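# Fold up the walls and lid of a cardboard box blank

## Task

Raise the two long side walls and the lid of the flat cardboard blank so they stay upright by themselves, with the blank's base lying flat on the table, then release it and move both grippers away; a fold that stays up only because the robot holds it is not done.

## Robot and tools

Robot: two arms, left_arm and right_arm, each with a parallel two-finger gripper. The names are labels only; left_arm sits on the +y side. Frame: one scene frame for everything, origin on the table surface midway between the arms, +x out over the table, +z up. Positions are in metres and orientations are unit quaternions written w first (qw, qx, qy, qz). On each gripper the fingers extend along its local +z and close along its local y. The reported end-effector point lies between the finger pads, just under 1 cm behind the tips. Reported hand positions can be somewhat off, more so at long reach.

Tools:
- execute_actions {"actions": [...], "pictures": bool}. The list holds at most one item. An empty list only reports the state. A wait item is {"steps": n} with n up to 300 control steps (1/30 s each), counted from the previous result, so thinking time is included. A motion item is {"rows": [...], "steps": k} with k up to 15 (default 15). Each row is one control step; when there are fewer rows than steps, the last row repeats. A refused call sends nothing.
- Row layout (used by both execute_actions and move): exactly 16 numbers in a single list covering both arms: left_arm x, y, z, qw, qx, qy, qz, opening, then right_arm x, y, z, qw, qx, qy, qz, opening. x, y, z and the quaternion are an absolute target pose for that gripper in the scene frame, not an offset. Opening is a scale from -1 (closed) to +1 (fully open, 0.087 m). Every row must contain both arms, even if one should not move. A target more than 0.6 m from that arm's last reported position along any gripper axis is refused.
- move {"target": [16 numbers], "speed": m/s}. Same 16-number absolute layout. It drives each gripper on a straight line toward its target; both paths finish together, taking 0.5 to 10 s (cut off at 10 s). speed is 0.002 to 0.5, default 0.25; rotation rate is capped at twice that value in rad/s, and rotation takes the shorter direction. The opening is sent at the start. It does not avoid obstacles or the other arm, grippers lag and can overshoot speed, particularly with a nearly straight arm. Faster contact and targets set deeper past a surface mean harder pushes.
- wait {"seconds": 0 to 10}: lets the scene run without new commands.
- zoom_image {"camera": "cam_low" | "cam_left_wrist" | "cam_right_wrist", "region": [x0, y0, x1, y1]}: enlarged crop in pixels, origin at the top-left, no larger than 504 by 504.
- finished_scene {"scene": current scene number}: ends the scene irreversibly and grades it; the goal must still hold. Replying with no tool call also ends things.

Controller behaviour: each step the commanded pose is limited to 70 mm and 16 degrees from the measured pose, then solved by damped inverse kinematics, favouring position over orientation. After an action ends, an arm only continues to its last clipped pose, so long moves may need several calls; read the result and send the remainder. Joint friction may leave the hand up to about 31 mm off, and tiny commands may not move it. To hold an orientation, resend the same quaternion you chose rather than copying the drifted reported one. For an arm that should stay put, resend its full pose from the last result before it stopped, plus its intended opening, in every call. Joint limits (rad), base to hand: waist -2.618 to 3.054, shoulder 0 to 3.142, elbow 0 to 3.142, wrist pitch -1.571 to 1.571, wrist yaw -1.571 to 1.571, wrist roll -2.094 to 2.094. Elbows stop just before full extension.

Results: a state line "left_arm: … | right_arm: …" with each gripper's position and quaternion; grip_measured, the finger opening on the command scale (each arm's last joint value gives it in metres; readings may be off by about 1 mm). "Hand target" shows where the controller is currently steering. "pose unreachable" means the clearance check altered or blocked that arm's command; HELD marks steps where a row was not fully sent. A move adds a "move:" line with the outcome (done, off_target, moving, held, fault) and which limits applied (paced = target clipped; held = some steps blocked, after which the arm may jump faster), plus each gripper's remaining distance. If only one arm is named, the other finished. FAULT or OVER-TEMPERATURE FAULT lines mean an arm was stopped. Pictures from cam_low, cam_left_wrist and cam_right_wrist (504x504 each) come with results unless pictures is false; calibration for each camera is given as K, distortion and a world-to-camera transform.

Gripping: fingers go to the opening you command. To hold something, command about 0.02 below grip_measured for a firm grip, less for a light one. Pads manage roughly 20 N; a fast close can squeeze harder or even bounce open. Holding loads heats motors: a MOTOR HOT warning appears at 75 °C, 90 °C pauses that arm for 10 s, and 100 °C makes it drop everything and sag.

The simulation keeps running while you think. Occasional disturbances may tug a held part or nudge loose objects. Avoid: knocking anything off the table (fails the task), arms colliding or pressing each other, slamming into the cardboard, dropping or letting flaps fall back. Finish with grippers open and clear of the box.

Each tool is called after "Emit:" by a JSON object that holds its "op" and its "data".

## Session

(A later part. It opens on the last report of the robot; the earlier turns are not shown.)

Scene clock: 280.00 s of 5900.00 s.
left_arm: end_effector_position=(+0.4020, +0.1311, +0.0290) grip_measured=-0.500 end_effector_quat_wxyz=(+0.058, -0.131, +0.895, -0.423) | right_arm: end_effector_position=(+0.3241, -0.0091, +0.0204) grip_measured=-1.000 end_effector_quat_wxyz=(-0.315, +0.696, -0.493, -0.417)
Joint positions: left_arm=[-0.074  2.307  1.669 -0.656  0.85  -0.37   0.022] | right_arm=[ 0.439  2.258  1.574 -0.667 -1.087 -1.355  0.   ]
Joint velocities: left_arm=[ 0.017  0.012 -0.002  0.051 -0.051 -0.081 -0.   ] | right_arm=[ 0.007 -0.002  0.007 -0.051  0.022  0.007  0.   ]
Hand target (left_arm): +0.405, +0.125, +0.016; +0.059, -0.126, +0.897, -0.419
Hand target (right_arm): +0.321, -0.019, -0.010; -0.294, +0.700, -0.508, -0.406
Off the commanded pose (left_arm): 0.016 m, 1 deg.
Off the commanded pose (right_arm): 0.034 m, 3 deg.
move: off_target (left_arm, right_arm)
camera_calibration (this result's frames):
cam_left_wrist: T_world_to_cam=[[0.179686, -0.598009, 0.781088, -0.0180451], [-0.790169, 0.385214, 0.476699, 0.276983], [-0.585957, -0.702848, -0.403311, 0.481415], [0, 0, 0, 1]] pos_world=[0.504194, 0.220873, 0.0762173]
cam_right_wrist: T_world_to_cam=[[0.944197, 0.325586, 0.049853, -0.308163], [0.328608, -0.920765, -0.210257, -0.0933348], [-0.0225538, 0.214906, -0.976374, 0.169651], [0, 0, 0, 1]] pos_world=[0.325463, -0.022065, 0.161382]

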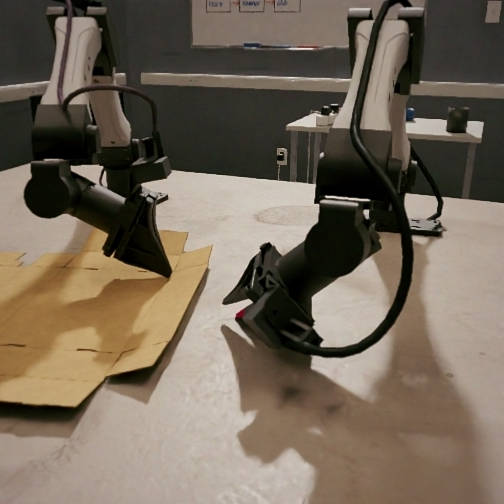

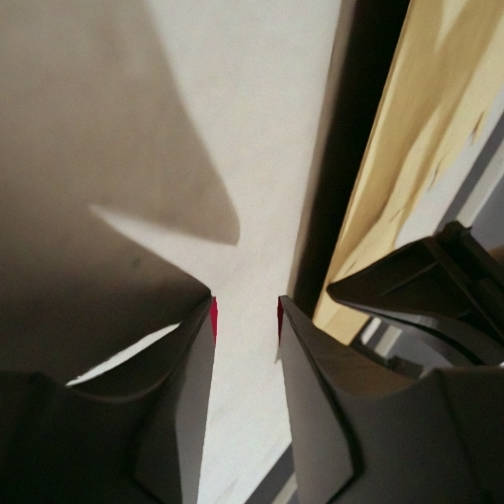

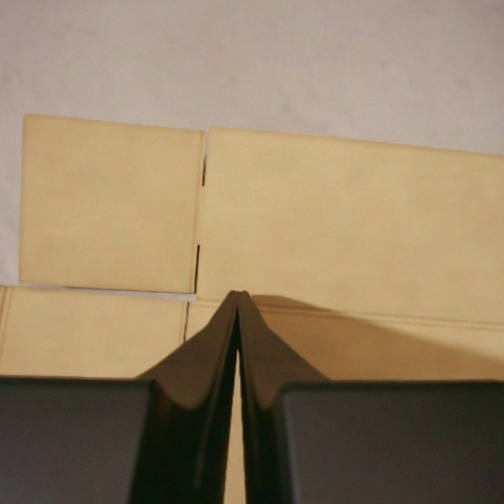

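Emit:
{"op": "move", "data": {"target": [0.405,0.11,0.018,0.059,-0.126,0.897,-0.419,-0.5,0.335,-0.045,0.045,0.295,-0.7,0.509,0.405,-1], "speed": 0.05}}

Emit:
{"op": "move", "data": {"target": [0.405,0.09,0.018,0.059,-0.126,0.897,-0.419,-0.5,0.335,-0.048,-0.012,0.295,-0.7,0.509,0.405,-1], "speed": 0.04}}

Emit:
{"op": "move", "data": {"target": [0.412,0.035,0.018,0.059,-0.126,0.897,-0.419,-0.5,0.335,-0.048,-0.012,0.295,-0.7,0.509,0.405,-1], "speed": 0.03}}

Scene clock: 288.20 s of 5900.00 s.
left_arm: end_effector_position=(+0.4065, +0.1148, +0.0298) grip_measured=-0.500 end_effector_quat_wxyz=(+0.063, -0.125, +0.895, -0.424) | right_arm: end_effector_position=(+0.3256, -0.0436, +0.0328) grip_measured=-1.000 end_effector_quat_wxyz=(-0.283, +0.694, -0.515, -0.415)
Joint positions: left_arm=[-0.11   2.308  1.669 -0.609  0.841 -0.415  0.022] | right_arm=[ 0.375  2.258  1.662 -0.936 -1.052 -1.485  0.   ]
Joint velocities: left_arm=[-0.002 -0.007 -0.012  0.007  0.051  0.037 -0.001] | right_arm=[ 0.032 -0.002 -0.002 -0.007  0.007  0.037  0.   ]
Hand target (left_arm): +0.405, +0.110, +0.018; +0.058, -0.126, +0.897, -0.419
Hand target (right_arm): +0.334, -0.045, +0.045; -0.296, +0.700, -0.510, -0.404
Off the commanded pose (left_arm): 0.013 m, 1 deg.
Off the commanded pose (right_arm): 0.015 m, 2 deg.
After step 90, 3.80 s passed at rest.
move: off_target (left_arm, right_arm)
camera_calibration (this result's frames):
cam_left_wrist: T_world_to_cam=[[0.165676, -0.599366, 0.783143, -0.0234533], [-0.794227, 0.389652, 0.466234, 0.287886], [-0.584598, -0.699237, -0.411477, 0.472088], [0, 0, 0, 1]] pos_world=[0.508514, 0.203869, 0.0783985]
cam_right_wrist: T_world_to_cam=[[0.947021, 0.320877, -0.0137347, -0.298019], [0.314359, -0.934849, -0.165032, -0.12042], [-0.0657948, 0.151971, -0.986193, 0.200911], [0, 0, 0, 1]] pos_world=[0.333304, -0.0474795, 0.174171]

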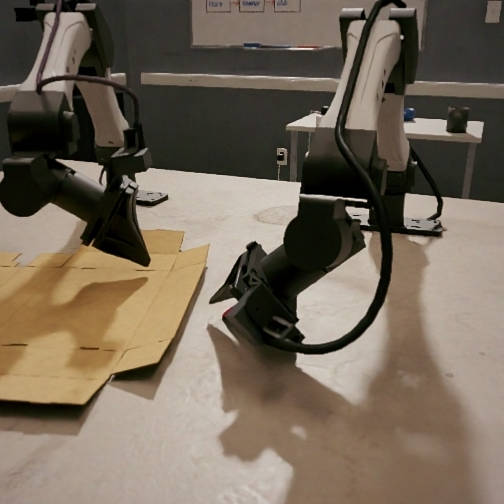

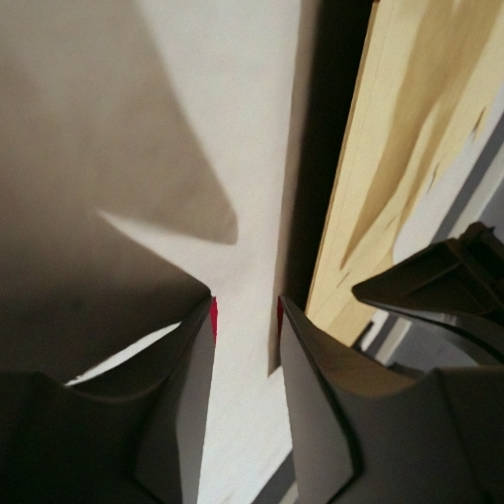

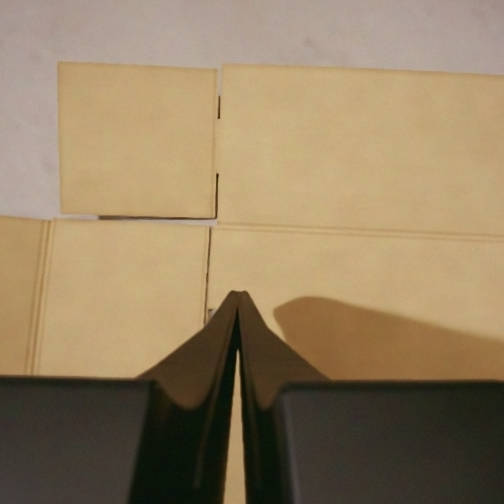

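Scene clock: 289.63 s of 5900.00 s.
left_arm: end_effector_position=(+0.4099, +0.0972, +0.0294) grip_measured=-0.500 end_effector_quat_wxyz=(+0.065, -0.127, +0.894, -0.424) | right_arm: end_effector_position=(+0.3318, -0.0393, +0.0203) grip_measured=-1.000 end_effector_quat_wxyz=(-0.308, +0.689, -0.499, -0.426)
Joint positions: left_arm=[-0.149  2.308  1.662 -0.555  0.826 -0.476  0.022] | right_arm=[ 0.365  2.293  1.638 -0.855 -1.107 -1.503  0.   ]
Joint velocities: left_arm=[-0.012 -0.002 -0.007 -0.022 -0.037 -0.125 -0.001] | right_arm=[-0.007  0.012 -0.002 -0.081 -0.051 -0.095  0.   ]
Hand target (left_arm): +0.405, +0.090, +0.018; +0.058, -0.126, +0.897, -0.419
Hand target (right_arm): +0.334, -0.049, -0.010; -0.294, +0.700, -0.508, -0.406
Off the commanded pose (left_arm): 0.014 m, 1 deg.
Off the commanded pose (right_arm): 0.034 m, 3 deg.
move: off_target (left_arm, right_arm)
camera_calibration (this result's frames):
cam_left_wrist: T_world_to_cam=[[0.167449, -0.598418, 0.78349, -0.0350582], [-0.797166, 0.38541, 0.464742, 0.299275], [-0.580075, -0.702392, -0.412502, 0.46012], [0, 0, 0, 1]] pos_world=[0.511346, 0.186861, 0.0781824]
cam_right_wrist: T_world_to_cam=[[0.946809, 0.321063, 0.0216965, -0.306082], [0.317862, -0.922601, -0.218564, -0.120061], [-0.0501556, 0.213835, -0.975581, 0.185398], [0, 0, 0, 1]] pos_world=[0.337263, -0.052142, 0.161271]

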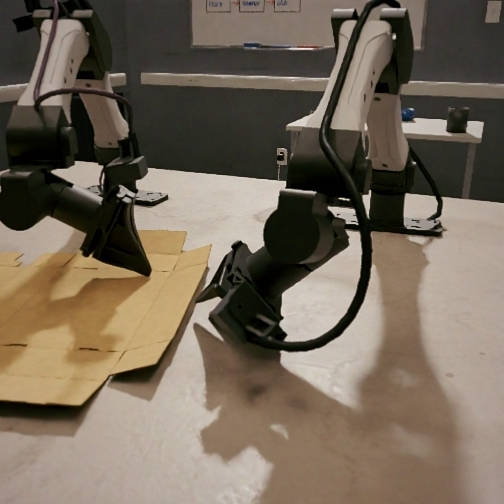

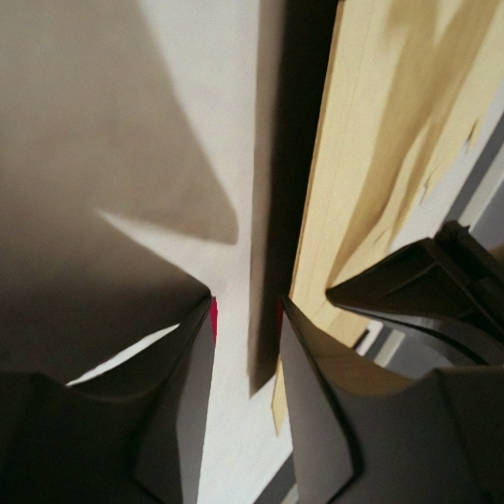

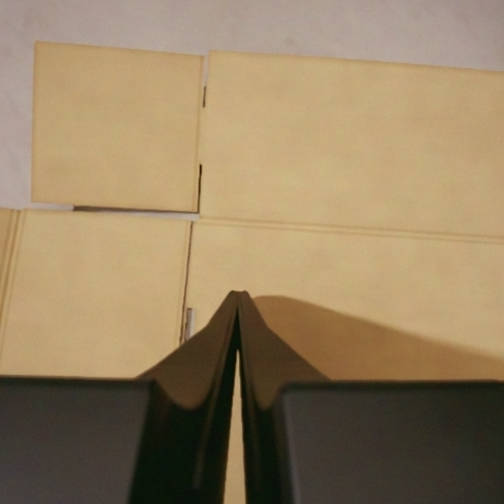

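Scene clock: 292.03 s of 5900.00 s.
left_arm: end_effector_position=(+0.4116, +0.0419, +0.0306) grip_measured=-0.500 end_effector_quat_wxyz=(+0.064, -0.125, +0.896, -0.422) | right_arm: end_effector_position=(+0.3347, -0.0379, +0.0207) grip_measured=-1.000 end_effector_quat_wxyz=(-0.315, +0.691, -0.494, -0.423)
Joint positions: left_arm=[-0.269  2.311  1.662 -0.446  0.774 -0.625  0.022] | right_arm=[ 0.365  2.293  1.638 -0.839 -1.109 -1.506  0.   ]
Joint velocities: left_arm=[-0.002  0.002 -0.002  0.051  0.022  0.007 -0.   ] | right_arm=[ 0.007 -0.012  0.002 -0.066 -0.037  0.007  0.   ]
Hand target (left_arm): +0.411, +0.035, +0.019; +0.058, -0.126, +0.897, -0.420
Hand target (right_arm): +0.334, -0.049, -0.011; -0.294, +0.700, -0.508, -0.406
Off the commanded pose (left_arm): 0.014 m, 1 deg.
Off the commanded pose (right_arm): 0.034 m, 4 deg.
move: off_target (left_arm, right_arm)
camera_calibration (this result's frames):
cam_left_wrist: T_world_to_cam=[[0.16479, -0.602624, 0.780825, -0.068058], [-0.795054, 0.387351, 0.466742, 0.320404], [-0.583724, -0.697713, -0.415287, 0.424131], [0, 0, 0, 1]] pos_world=[0.513529, 0.130799, 0.0797313]
cam_right_wrist: T_world_to_cam=[[0.945725, 0.322404, 0.0407292, -0.309251], [0.323197, -0.920097, -0.221282, -0.12127], [-0.0338673, 0.222435, -0.974359, 0.180469], [0, 0, 0, 1]] pos_world=[0.337772, -0.052019, 0.161603]

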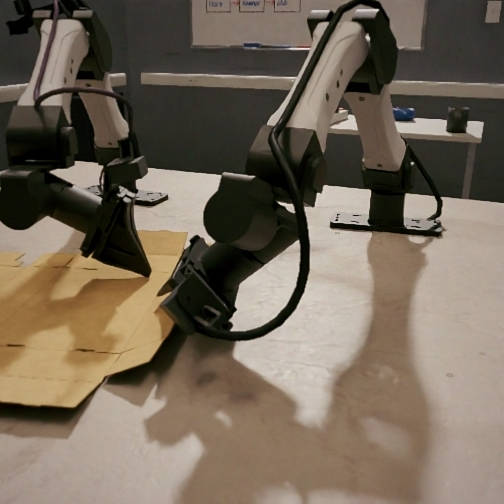

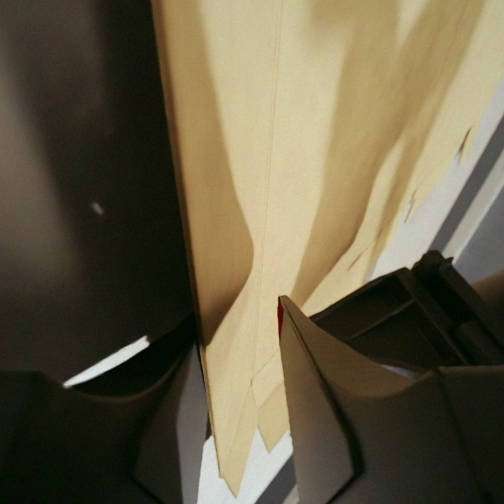

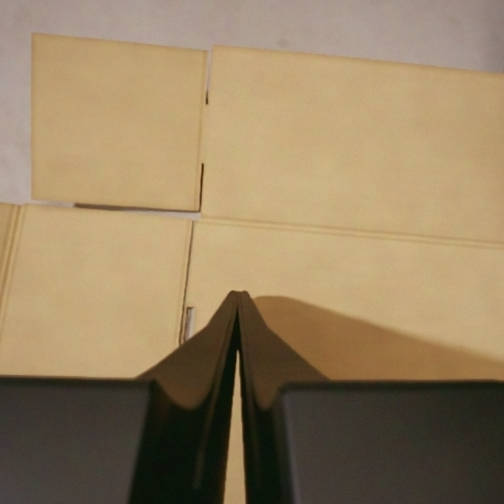

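Emit:
{"op": "move", "data": {"target": [0.414,0.036,0.042,0.059,-0.126,0.897,-0.419,-0.8,0.335,-0.048,-0.012,0.295,-0.7,0.509,0.405,-1], "speed": 0.02}}

Emit:
{"op": "move", "data": {"target": [0.414,0.036,0.042,0.059,-0.126,0.897,-0.419,-1,0.335,-0.048,-0.012,0.295,-0.7,0.509,0.405,-1], "speed": 0.02}}

Emit:
{"op": "move", "data": {"target": [0.418,0.022,0.05,0.024,-0.137,0.975,-0.172,-1,0.335,-0.048,-0.012,0.295,-0.7,0.509,0.405,-1], "speed": 0.08}}

Emit:
{"op": "move", "data": {"target": [0.422,0.004,0.05,-0.012,-0.138,0.986,0.086,-1,0.335,-0.048,-0.012,0.295,-0.7,0.509,0.405,-1], "speed": 0.08}}

Scene clock: 302.23 s of 5900.00 s.
left_arm: end_effector_position=(+0.4114, +0.0432, +0.0327) grip_measured=-0.800 end_effector_quat_wxyz=(+0.058, -0.131, +0.898, -0.415) | right_arm: end_effector_position=(+0.3360, -0.0375, +0.0208) grip_measured=-1.000 end_effector_quat_wxyz=(-0.318, +0.692, -0.493, -0.421)
Joint positions: left_arm=[-0.269  2.311  1.681 -0.482  0.762 -0.626  0.009] | right_arm=[ 0.365  2.293  1.638 -0.832 -1.109 -1.507  0.   ]
Joint velocities: left_arm=[ 0.012 -0.022 -0.002 -0.022 -0.007 -0.007 -0.   ] | right_arm=[-0.007  0.002  0.007  0.007  0.022 -0.022  0.   ]
Hand target (left_arm): +0.413, +0.036, +0.042; +0.059, -0.126, +0.897, -0.419
Hand target (right_arm): +0.334, -0.049, -0.010; -0.294, +0.700, -0.508, -0.406
Off the commanded pose (left_arm): 0.012 m, 1 deg.
Off the commanded pose (right_arm): 0.034 m, 4 deg.
After step 90, 5.27 s passed at rest.
move: off_target (left_arm, right_arm)
camera_calibration (this result's frames):
cam_left_wrist: T_world_to_cam=[[0.181497, -0.611589, 0.770076, -0.0749554], [-0.789695, 0.376024, 0.484756, 0.316445], [-0.586039, -0.696107, -0.414722, 0.426662], [0, 0, 0, 1]] pos_world=[0.51354, 0.13217, 0.081269]
cam_right_wrist: T_world_to_cam=[[0.945353, 0.32245, 0.0483103, -0.310669], [0.324934, -0.919474, -0.221327, -0.121798], [-0.0269468, 0.224929, -0.974002, 0.178258], [0, 0, 0, 1]] pos_world=[0.338072, -0.0519097, 0.161675]

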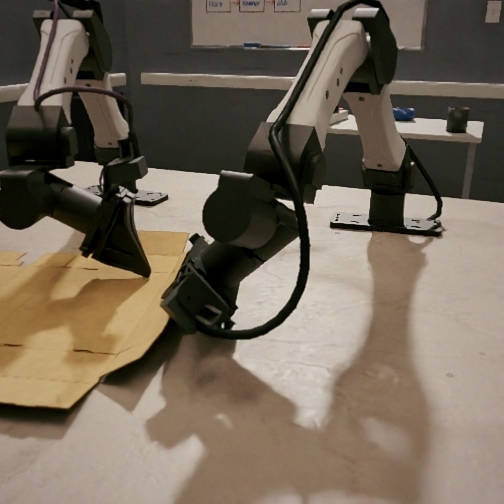

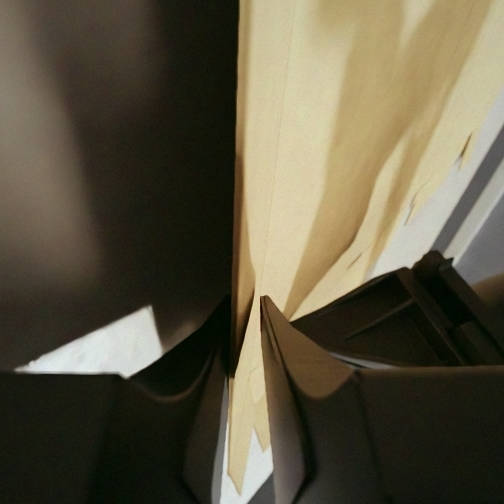

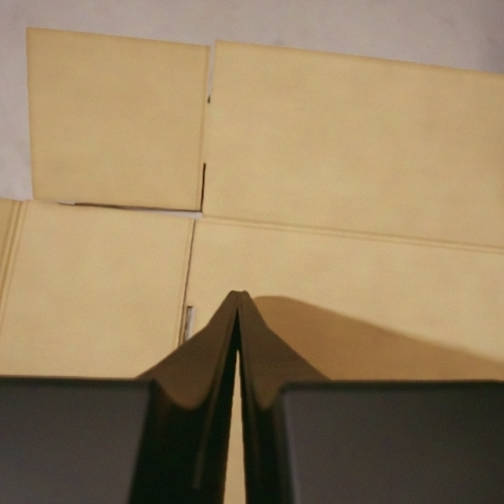

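Scene clock: 304.17 s of 5900.00 s.
left_arm: end_effector_position=(+0.4113, +0.0413, +0.0356) grip_measured=-0.991 end_effector_quat_wxyz=(+0.061, -0.123, +0.896, -0.422) | right_arm: end_effector_position=(+0.3360, -0.0372, +0.0205) grip_measured=-1.000 end_effector_quat_wxyz=(-0.318, +0.692, -0.492, -0.422)
Joint positions: left_arm=[-0.27   2.309  1.681 -0.475  0.778 -0.618  0.   ] | right_arm=[ 0.365  2.295  1.638 -0.831 -1.112 -1.507  0.   ]
Joint velocities: left_arm=[-0.002 -0.002 -0.022  0.022 -0.007  0.051  0.001] | right_arm=[ 0.012 -0.007 -0.002  0.037 -0.081  0.022  0.   ]
Hand target (left_arm): +0.414, +0.036, +0.042; +0.060, -0.126, +0.897, -0.419
Hand target (right_arm): +0.334, -0.048, -0.010; -0.294, +0.700, -0.508, -0.406
Off the commanded pose (left_arm): 0.009 m, 1 deg.
Off the commanded pose (right_arm): 0.034 m, 4 deg.
move: off_target (right_arm)
camera_calibration (this result's frames):
cam_left_wrist: T_world_to_cam=[[0.163187, -0.603371, 0.780585, -0.0715632], [-0.790674, 0.393235, 0.469256, 0.315884], [-0.590089, -0.693765, -0.412899, 0.427999], [0, 0, 0, 1]] pos_world=[0.513997, 0.129535, 0.0843511]
cam_right_wrist: T_world_to_cam=[[0.945276, 0.322688, 0.0482303, -0.310677], [0.325084, -0.918886, -0.223536, -0.121592], [-0.0278142, 0.226982, -0.973502, 0.178255], [0, 0, 0, 1]] pos_world=[0.338161, -0.0519381, 0.161336]

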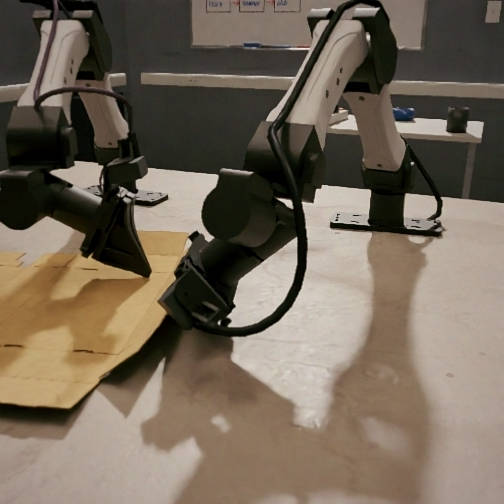

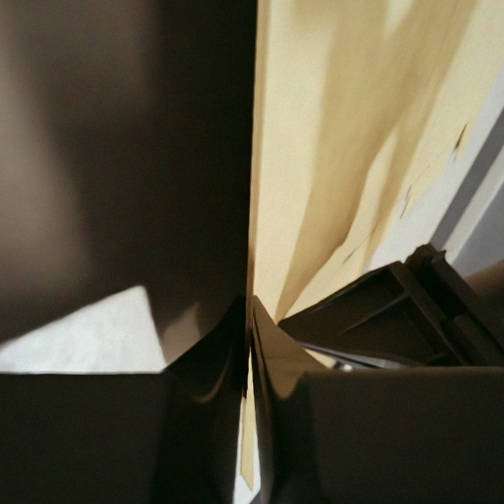

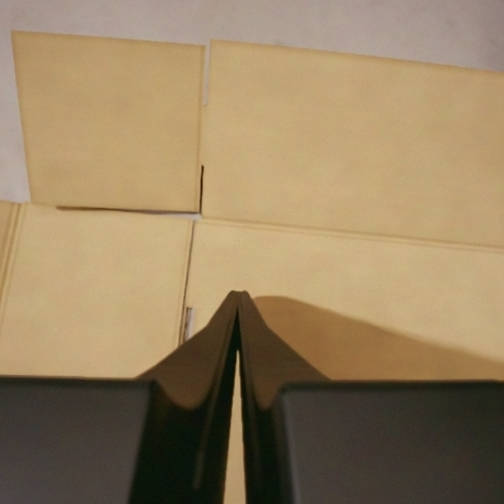

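Scene clock: 307.83 s of 5900.00 s.
left_arm: end_effector_position=(+0.4180, +0.0278, +0.0476) grip_measured=-0.995 end_effector_quat_wxyz=(+0.030, -0.124, +0.976, -0.174) | right_arm: end_effector_position=(+0.3393, -0.0359, +0.0209) grip_measured=-1.000 end_effector_quat_wxyz=(-0.326, +0.695, -0.487, -0.417)
Joint positions: left_arm=[-0.43   2.586  2.475 -1.25   0.29  -0.594  0.   ] | right_arm=[ 0.365  2.295  1.638 -0.812 -1.113 -1.51   0.   ]
Joint velocities: left_arm=[-0.017  0.037  0.056 -0.066 -0.022  0.022  0.   ] | right_arm=[-0.007 -0.032 -0.002 -0.007 -0.022 -0.007  0.   ]
Hand target (left_arm): +0.416, +0.022, +0.050; +0.025, -0.138, +0.975, -0.174
Hand target (right_arm): +0.334, -0.048, -0.010; -0.294, +0.700, -0.508, -0.406
Off the commanded pose (left_arm): 0.006 m, 2 deg.
Off the commanded pose (right_arm): 0.035 m, 5 deg.
move: off_target (right_arm)
camera_calibration (this result's frames):
cam_left_wrist: T_world_to_cam=[[0.227287, -0.904468, 0.360942, -0.0885628], [-0.711582, 0.0987832, 0.695624, 0.285179], [-0.664825, -0.414946, -0.621151, 0.460953], [0, 0, 0, 1]] pos_world=[0.52951, 0.0829973, 0.11991]
cam_right_wrist: T_world_to_cam=[[0.943717, 0.323421, 0.0692596, -0.314194], [0.330627, -0.916643, -0.224613, -0.123123], [-0.00915841, 0.23487, -0.971984, 0.172391], [0, 0, 0, 1]] pos_world=[0.338797, -0.051732, 0.161667]

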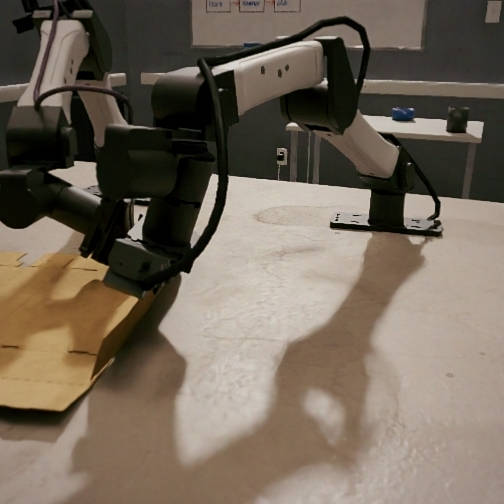

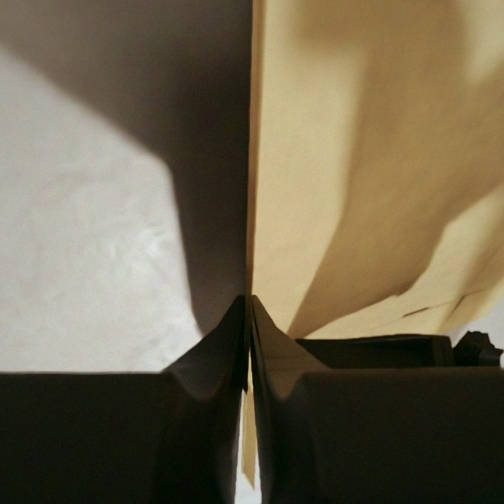

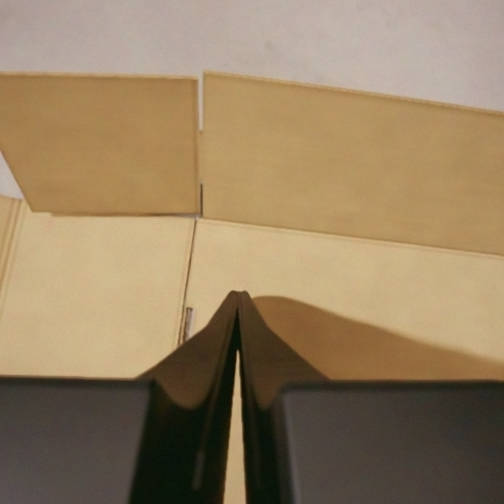

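Scene clock: 311.47 s of 5900.00 s.
left_arm: end_effector_position=(+0.4188, +0.0200, +0.0474) grip_measured=-0.994 end_effector_quat_wxyz=(+0.114, -0.137, +0.984, -0.003) | right_arm: end_effector_position=(+0.3398, -0.0359, +0.0207) grip_measured=-1.000 end_effector_quat_wxyz=(-0.326, +0.696, -0.487, -0.416)
Joint positions: left_arm=[-0.573  2.754  2.866 -1.488 -0.121 -0.718  0.   ] | right_arm=[ 0.365  2.295  1.638 -0.81  -1.111 -1.51   0.   ]
Joint velocities: left_arm=[-0.002  0.012  0.007  0.022 -0.095  0.051 -0.001] | right_arm=[-0.002  0.002 -0.012 -0.066  0.037 -0.11   0.   ]
Hand target (left_arm): +0.420, +0.005, +0.050; +0.127, -0.143, +0.981, -0.014
Hand target (right_arm): +0.334, -0.048, -0.010; -0.294, +0.700, -0.508, -0.406
Off the commanded pose (left_arm): 0.017 m, 18 deg; orientation clipped at the last step of the last action.
Off the commanded pose (right_arm): 0.035 m, 5 deg.
elbow stopped short (left arm): the move would have taken joint 3 (elbow) straighter than the controller allows; a more bent joint 3 avoids this.
move: off_target (left_arm, right_arm); limits=paced
camera_calibration (this result's frames):
cam_left_wrist: T_world_to_cam=[[0.263604, -0.963306, 0.050533, -0.0950862], [-0.784869, -0.183731, 0.591797, 0.327997], [-0.560797, -0.195662, -0.804501, 0.418841], [0, 0, 0, 1]] pos_world=[0.517385, 0.0506173, 0.147655]
cam_right_wrist: T_world_to_cam=[[0.943609, 0.323317, 0.0711932, -0.314574], [0.330994, -0.916962, -0.222764, -0.123563], [-0.00674205, 0.233767, -0.972269, 0.171333], [0, 0, 0, 1]] pos_world=[0.338889, -0.0516471, 0.161452]

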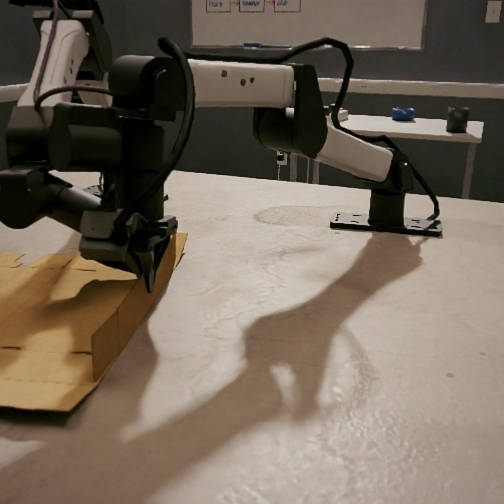

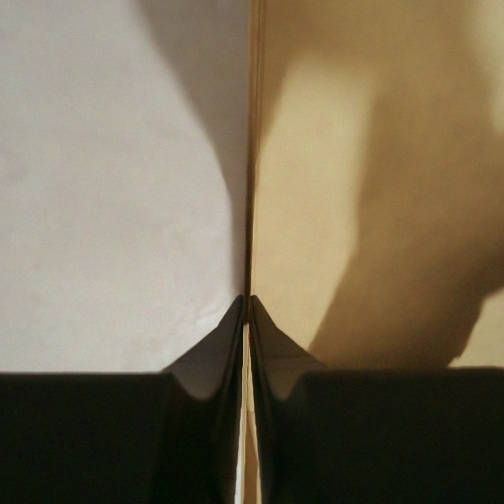

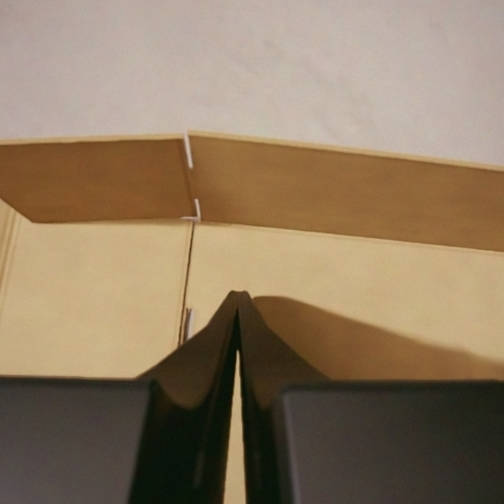

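Emit:
{"op": "move", "data": {"target": [0.419,0.015,0.04,0.114,-0.137,0.984,-0.003,-1,0.325,-0.04,0.11,0.295,-0.7,0.509,0.405,-1], "speed": 0.08}}

Emit:
{"op": "move", "data": {"target": [0.419,0.015,0.04,0.114,-0.137,0.984,-0.003,-1,0.315,0.02,0.10,0.295,-0.7,0.509,0.405,-1], "speed": 0.08}}

Emit:
{"op": "move", "data": {"target": [0.419,0.01,0.04,0.114,-0.137,0.984,-0.003,-1,0.315,0.015,0.05,0.295,-0.7,0.509,0.405,-1], "speed": 0.03}}

Scene clock: 332.73 s of 5900.00 s.
left_arm: end_effector_position=(+0.4186, +0.0199, +0.0474) grip_measured=-0.994 end_effector_quat_wxyz=(+0.114, -0.134, +0.984, -0.003) | right_arm: end_effector_position=(+0.3233, -0.0446, +0.0954) grip_measured=-1.000 end_effector_quat_wxyz=(-0.288, +0.693, -0.516, -0.412)
Joint positions: left_arm=[-0.573  2.754  2.866 -1.488 -0.121 -0.713  0.   ] | right_arm=[ 0.375  2.166  1.768 -1.108 -1.052 -1.467  0.   ]
Joint velocities: left_arm=[-0.002  0.007 -0.002 -0.022 -0.022  0.007 -0.001] | right_arm=[-0.007  0.002  0.002 -0.007 -0.007  0.066  0.   ]
Hand target (left_arm): +0.419, +0.015, +0.040; +0.114, -0.137, +0.984, -0.003
Hand target (right_arm): +0.324, -0.040, +0.109; -0.295, +0.700, -0.509, -0.405
Off the commanded pose (left_arm): 0.009 m, 0 deg.
Off the commanded pose (right_arm): 0.015 m, 2 deg.
After step 90, 16.60 s passed at rest.
move: off_target (right_arm)
camera_calibration (this result's frames):
cam_left_wrist: T_world_to_cam=[[0.258461, -0.964728, 0.0499867, -0.0929208], [-0.785577, -0.179786, 0.592069, 0.328026], [-0.562199, -0.192295, -0.804335, 0.419216], [0, 0, 0, 1]] pos_world=[0.517388, 0.0499444, 0.147621]
cam_right_wrist: T_world_to_cam=[[0.949979, 0.312289, -0.00380741, -0.296994], [0.307389, -0.937089, -0.165457, -0.108143], [-0.0552383, 0.15601, -0.98621, 0.259442], [0, 0, 0, 1]] pos_world=[0.329711, -0.0490674, 0.23684]

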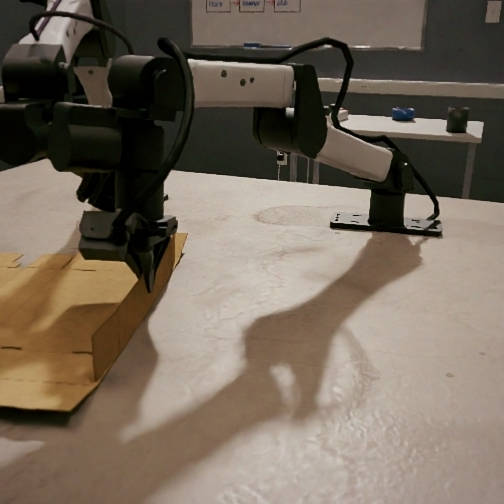

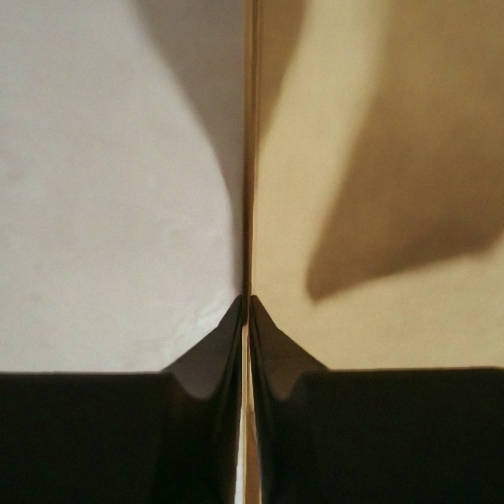

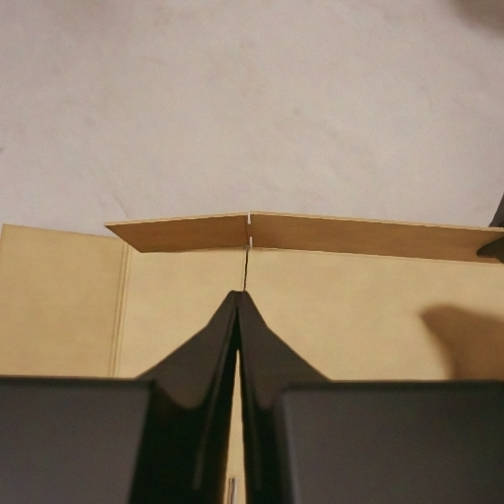

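Scene clock: 334.03 s of 5900.00 s.
left_arm: end_effector_position=(+0.4186, +0.0199, +0.0474) grip_measured=-0.994 end_effector_quat_wxyz=(+0.114, -0.134, +0.984, -0.003) | right_arm: end_effector_position=(+0.3134, +0.0156, +0.0979) grip_measured=-1.000 end_effector_quat_wxyz=(-0.289, +0.698, -0.511, -0.410)
Joint positions: left_arm=[-0.573  2.754  2.866 -1.488 -0.121 -0.712  0.   ] | right_arm=[ 0.513  2.166  1.768 -0.886 -1.026 -1.221  0.   ]
Joint velocities: left_arm=[-0.002 -0.002  0.017 -0.051 -0.066 -0.022 -0.001] | right_arm=[-0.002 -0.022 -0.007  0.081 -0.007 -0.007  0.   ]
Hand target (left_arm): +0.419, +0.015, +0.040; +0.114, -0.137, +0.984, -0.003
Hand target (right_arm): +0.316, +0.020, +0.100; -0.294, +0.700, -0.508, -0.406
Off the commanded pose (left_arm): 0.009 m, 0 deg.
Off the commanded pose (right_arm): 0.005 m, 1 deg.
move: done
camera_calibration (this result's frames):
cam_left_wrist: T_world_to_cam=[[0.257386, -0.965028, 0.0497309, -0.0924054], [-0.78576, -0.179063, 0.592045, 0.328089], [-0.562435, -0.191461, -0.804369, 0.4193], [0, 0, 0, 1]] pos_world=[0.517412, 0.0498544, 0.147624]
cam_right_wrist: T_world_to_cam=[[0.946514, 0.322609, 0.00582445, -0.306326], [0.319225, -0.933653, -0.162441, -0.0522908], [-0.046967, 0.155612, -0.986701, 0.249363], [0, 0, 0, 1]] pos_world=[0.318346, 0.0111979, 0.239337]

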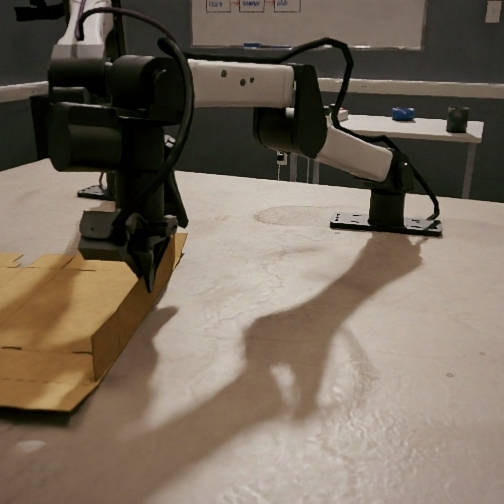

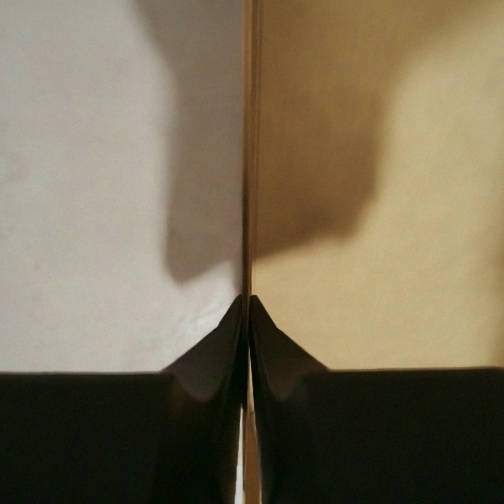

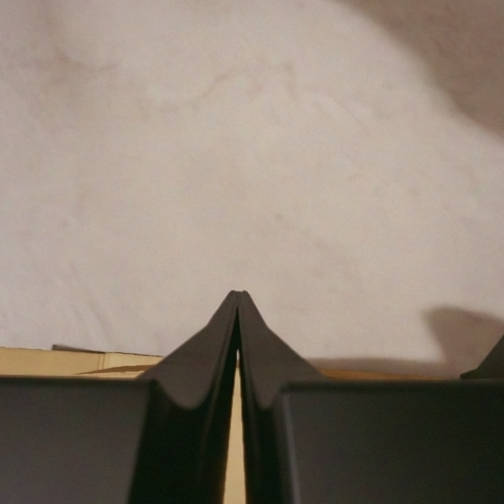

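Scene clock: 335.87 s of 5900.00 s.
left_arm: end_effector_position=(+0.4186, +0.0199, +0.0474) grip_measured=-0.994 end_effector_quat_wxyz=(+0.114, -0.134, +0.984, -0.003) | right_arm: end_effector_position=(+0.3151, +0.0186, +0.0676) grip_measured=-1.000 end_effector_quat_wxyz=(-0.304, +0.700, -0.500, -0.409)
Joint positions: left_arm=[-0.573  2.754  2.866 -1.488 -0.12  -0.712  0.   ] | right_arm=[ 0.513  2.183  1.659 -0.725 -1.04  -1.221  0.   ]
Joint velocities: left_arm=[ 0.007  0.017 -0.012  0.007  0.051 -0.022  0.001] | right_arm=[ 0.012  0.017 -0.017  0.022  0.007  0.022  0.   ]
Hand target (left_arm): +0.419, +0.010, +0.040; +0.116, -0.137, +0.984, -0.005
Hand target (right_arm): +0.315, +0.015, +0.050; -0.295, +0.700, -0.509, -0.405
Off the commanded pose (left_arm): 0.012 m, 0 deg.
Off the commanded pose (right_arm): 0.018 m, 2 deg.
elbow stopped short (left arm): the move would have taken joint 3 (elbow) straighter than the controller allows; a more bent joint 3 avoids this.
move: off_target (left_arm, right_arm)
camera_calibration (this result's frames):
cam_left_wrist: T_world_to_cam=[[0.256965, -0.96513, 0.0499281, -0.0922715], [-0.785737, -0.178565, 0.592226, 0.328025], [-0.562659, -0.191412, -0.804224, 0.41936], [0, 0, 0, 1]] pos_world=[0.517408, 0.0497901, 0.147601]
cam_right_wrist: T_world_to_cam=[[0.944574, 0.326072, 0.0381706, -0.310389], [0.327438, -0.927292, -0.181423, -0.0564026], [-0.0237616, 0.183866, -0.982664, 0.21105], [0, 0, 0, 1]] pos_world=[0.316668, 0.0101025, 0.209007]

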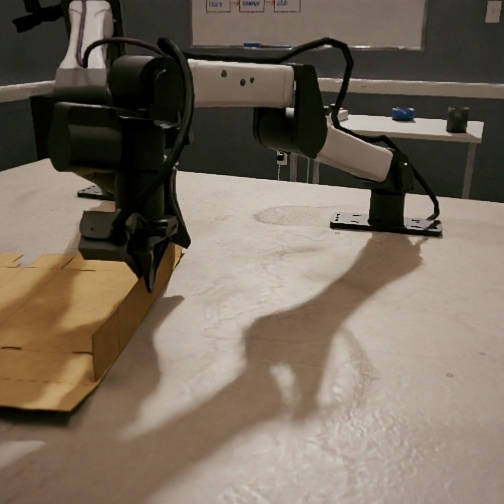

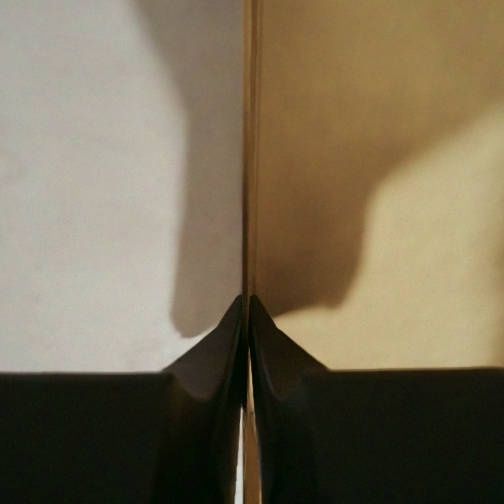

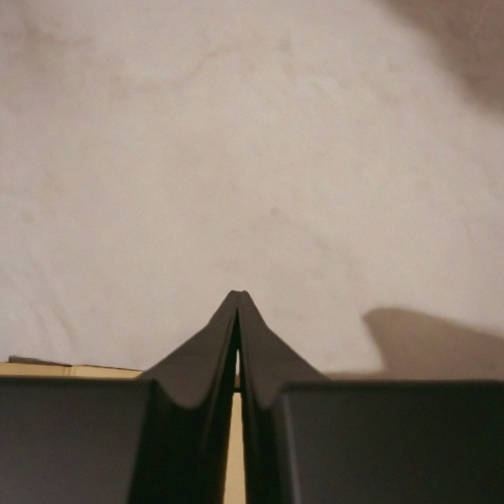

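Emit:
{"op": "move", "data": {"target": [0.419,0.02,0.047,0.114,-0.137,0.984,-0.003,-0.5,0.315,0.01,0.04,0.295,-0.7,0.509,0.405,-1], "speed": 0.03}}

Emit:
{"op": "move", "data": {"target": [0.41,0.04,0.12,0.114,-0.137,0.984,-0.003,-0.5,0.315,0.01,0.04,0.295,-0.7,0.509,0.405,-1], "speed": 0.06}}

Emit:
{"op": "move", "data": {"target": [0.40,0.12,0.12,0.024,-0.137,0.975,-0.172,-1,0.325,-0.015,0.02,0.295,-0.7,0.509,0.405,-1], "speed": 0.04}}

Scene clock: 343.83 s of 5900.00 s.
left_arm: end_effector_position=(+0.4189, +0.0183, +0.0475) grip_measured=-0.499 end_effector_quat_wxyz=(+0.114, -0.138, +0.984, -0.007) | right_arm: end_effector_position=(+0.3141, +0.0186, +0.0609) grip_measured=-1.000 end_effector_quat_wxyz=(-0.308, +0.703, -0.495, -0.408)
Joint positions: left_arm=[-0.573  2.754  2.866 -1.485 -0.115 -0.72   0.022] | right_arm=[ 0.514  2.183  1.628 -0.688 -1.042 -1.228  0.   ]
Joint velocities: left_arm=[-0.012 -0.012 -0.002 -0.022 -0.066  0.007 -0.   ] | right_arm=[-0.002 -0.027 -0.017  0.007  0.037  0.037  0.   ]
Hand target (left_arm): +0.419, +0.020, +0.047; +0.114, -0.137, +0.984, -0.003
Hand target (right_arm): +0.314, +0.010, +0.041; -0.295, +0.700, -0.509, -0.405
Off the commanded pose (left_arm): 0.002 m, 0 deg.
Off the commanded pose (right_arm): 0.023 m, 2 deg.
After step 90, 3.77 s passed at rest.
move: off_target (right_arm)
camera_calibration (this result's frames):
cam_left_wrist: T_world_to_cam=[[0.263747, -0.962845, 0.0580216, -0.097159], [-0.784745, -0.179205, 0.593348, 0.327484], [-0.560904, -0.202026, -0.802852, 0.418724], [0, 0, 0, 1]] pos_world=[0.517481, 0.0497308, 0.147499]
cam_right_wrist: T_world_to_cam=[[0.942533, 0.330247, 0.0506888, -0.309389], [0.33383, -0.924581, -0.183596, -0.0592123], [-0.0137661, 0.189967, -0.981694, 0.201083], [0, 0, 0, 1]] pos_world=[0.314144, 0.00922914, 0.202213]

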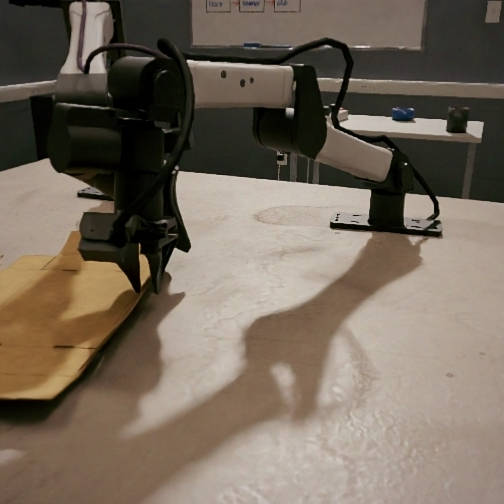

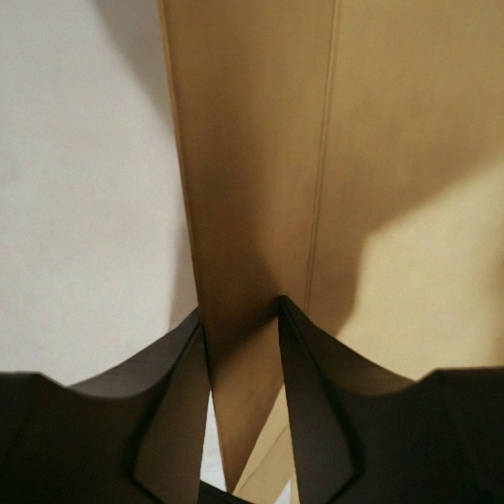

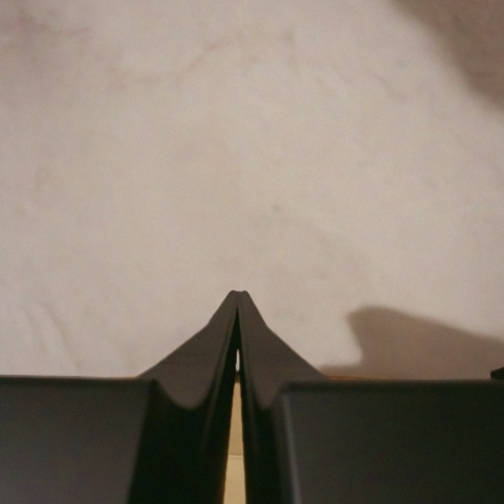

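Scene clock: 345.43 s of 5900.00 s.
left_arm: end_effector_position=(+0.4092, +0.0338, +0.1065) grip_measured=-0.500 end_effector_quat_wxyz=(+0.132, -0.138, +0.981, -0.019) | right_arm: end_effector_position=(+0.3145, +0.0171, +0.0522) grip_measured=-1.000 end_effector_quat_wxyz=(-0.300, +0.703, -0.501, -0.406)
Joint positions: left_arm=[-0.553  2.63   2.866 -1.562 -0.11  -0.7    0.022] | right_arm=[ 0.514  2.2    1.628 -0.688 -1.03  -1.229  0.   ]
Joint velocities: left_arm=[-0.022 -0.017 -0.002  0.007  0.081 -0.022  0.   ] | right_arm=[-0.002 -0.012 -0.007  0.022  0.037 -0.051  0.   ]
Hand target (left_arm): +0.408, +0.041, +0.119; +0.139, -0.138, +0.981, -0.019
Hand target (right_arm): +0.315, +0.010, +0.040; -0.295, +0.700, -0.509, -0.405
Off the commanded pose (left_arm): 0.015 m, 3 deg.
Off the commanded pose (right_arm): 0.014 m, 1 deg.
elbow stopped short (left arm): the move would have taken joint 3 (elbow) straighter than the controller allows; a more bent joint 3 avoids this.
joint sent to its limit (left arm) — the command would take joint 4 (wrist pitch) past its lower limit, so that joint was sent only as far as its limit.
move: off_target (left_arm, right_arm)
camera_calibration (this result's frames):
cam_left_wrist: T_world_to_cam=[[0.259387, -0.96187, 0.0867426, -0.084458], [-0.808145, -0.166997, 0.564813, 0.299846], [-0.528791, -0.216606, -0.820648, 0.453038], [0, 0, 0, 1]] pos_world=[0.503789, 0.0669664, 0.209754]
cam_right_wrist: T_world_to_cam=[[0.944023, 0.327753, 0.037401, -0.308594], [0.329215, -0.928843, -0.169909, -0.0615218], [-0.0209486, 0.172711, -0.98475, 0.195505], [0, 0, 0, 1]] pos_world=[0.315669, 0.0102329, 0.193612]

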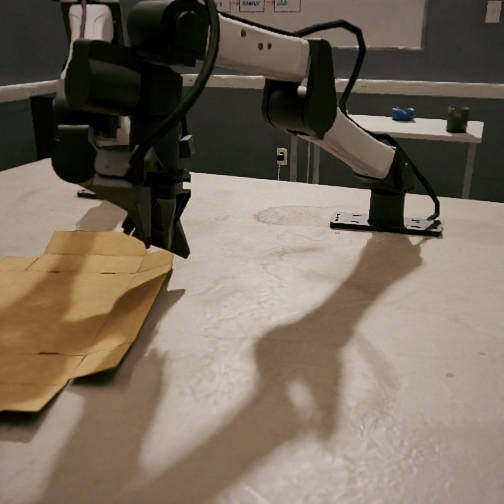

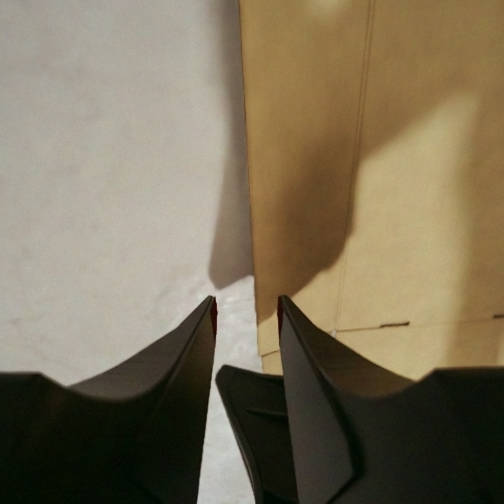

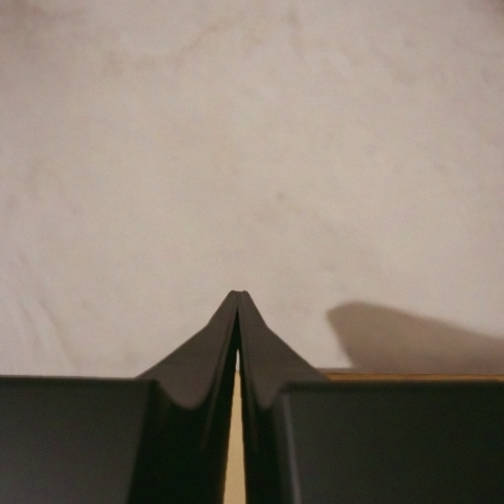

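Scene clock: 350.40 s of 5900.00 s.
left_arm: end_effector_position=(+0.4053, +0.1161, +0.1133) grip_measured=-1.000 end_effector_quat_wxyz=(+0.029, -0.139, +0.976, -0.167) | right_arm: end_effector_position=(+0.3306, -0.0055, +0.0382) grip_measured=-1.000 end_effector_quat_wxyz=(-0.313, +0.707, -0.495, -0.396)
Joint positions: left_arm=[-0.264  2.454  2.5   -1.461  0.305 -0.451  0.   ] | right_arm=[ 0.453  2.232  1.628 -0.718 -1.04  -1.341  0.   ]
Joint velocities: left_arm=[ 0.002 -0.012  0.002 -0.081  0.022 -0.022  0.   ] | right_arm=[-0.022 -0.017  0.002  0.051  0.037 -0.037  0.   ]
Hand target (left_arm): +0.401, +0.120, +0.120; +0.027, -0.137, +0.975, -0.171
Hand target (right_arm): +0.325, -0.015, +0.020; -0.295, +0.699, -0.509, -0.405
Off the commanded pose (left_arm): 0.009 m, 1 deg.
Off the commanded pose (right_arm): 0.021 m, 3 deg.
move: off_target (right_arm)
camera_calibration (this result's frames):
cam_left_wrist: T_world_to_cam=[[0.257024, -0.901903, 0.347144, -0.0403524], [-0.707164, 0.0693069, 0.703644, 0.2225], [-0.658679, -0.426341, -0.61998, 0.52868], [0, 0, 0, 1]] pos_world=[0.515946, 0.173583, 0.185219]
cam_right_wrist: T_world_to_cam=[[0.943312, 0.324059, 0.0717564, -0.316891], [0.331688, -0.928266, -0.16824, -0.0910787], [0.0120895, 0.182503, -0.983131, 0.175085], [0, 0, 0, 1]] pos_world=[0.32702, -0.0138077, 0.179548]

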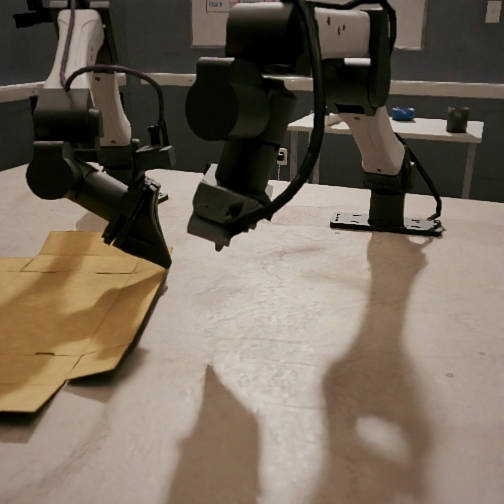

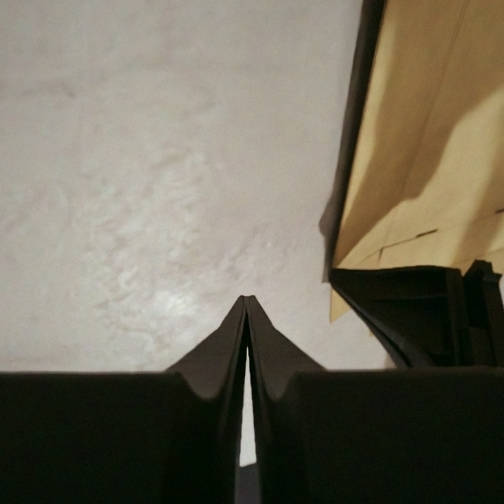

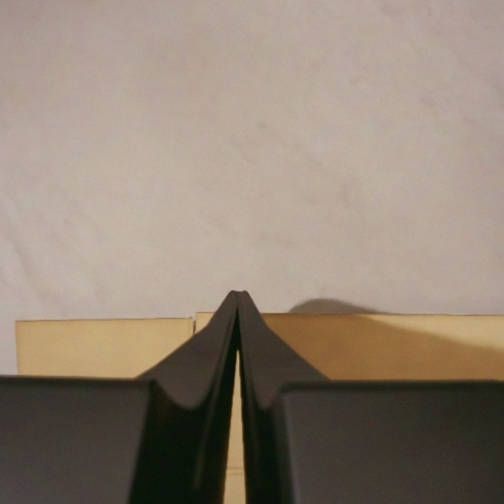

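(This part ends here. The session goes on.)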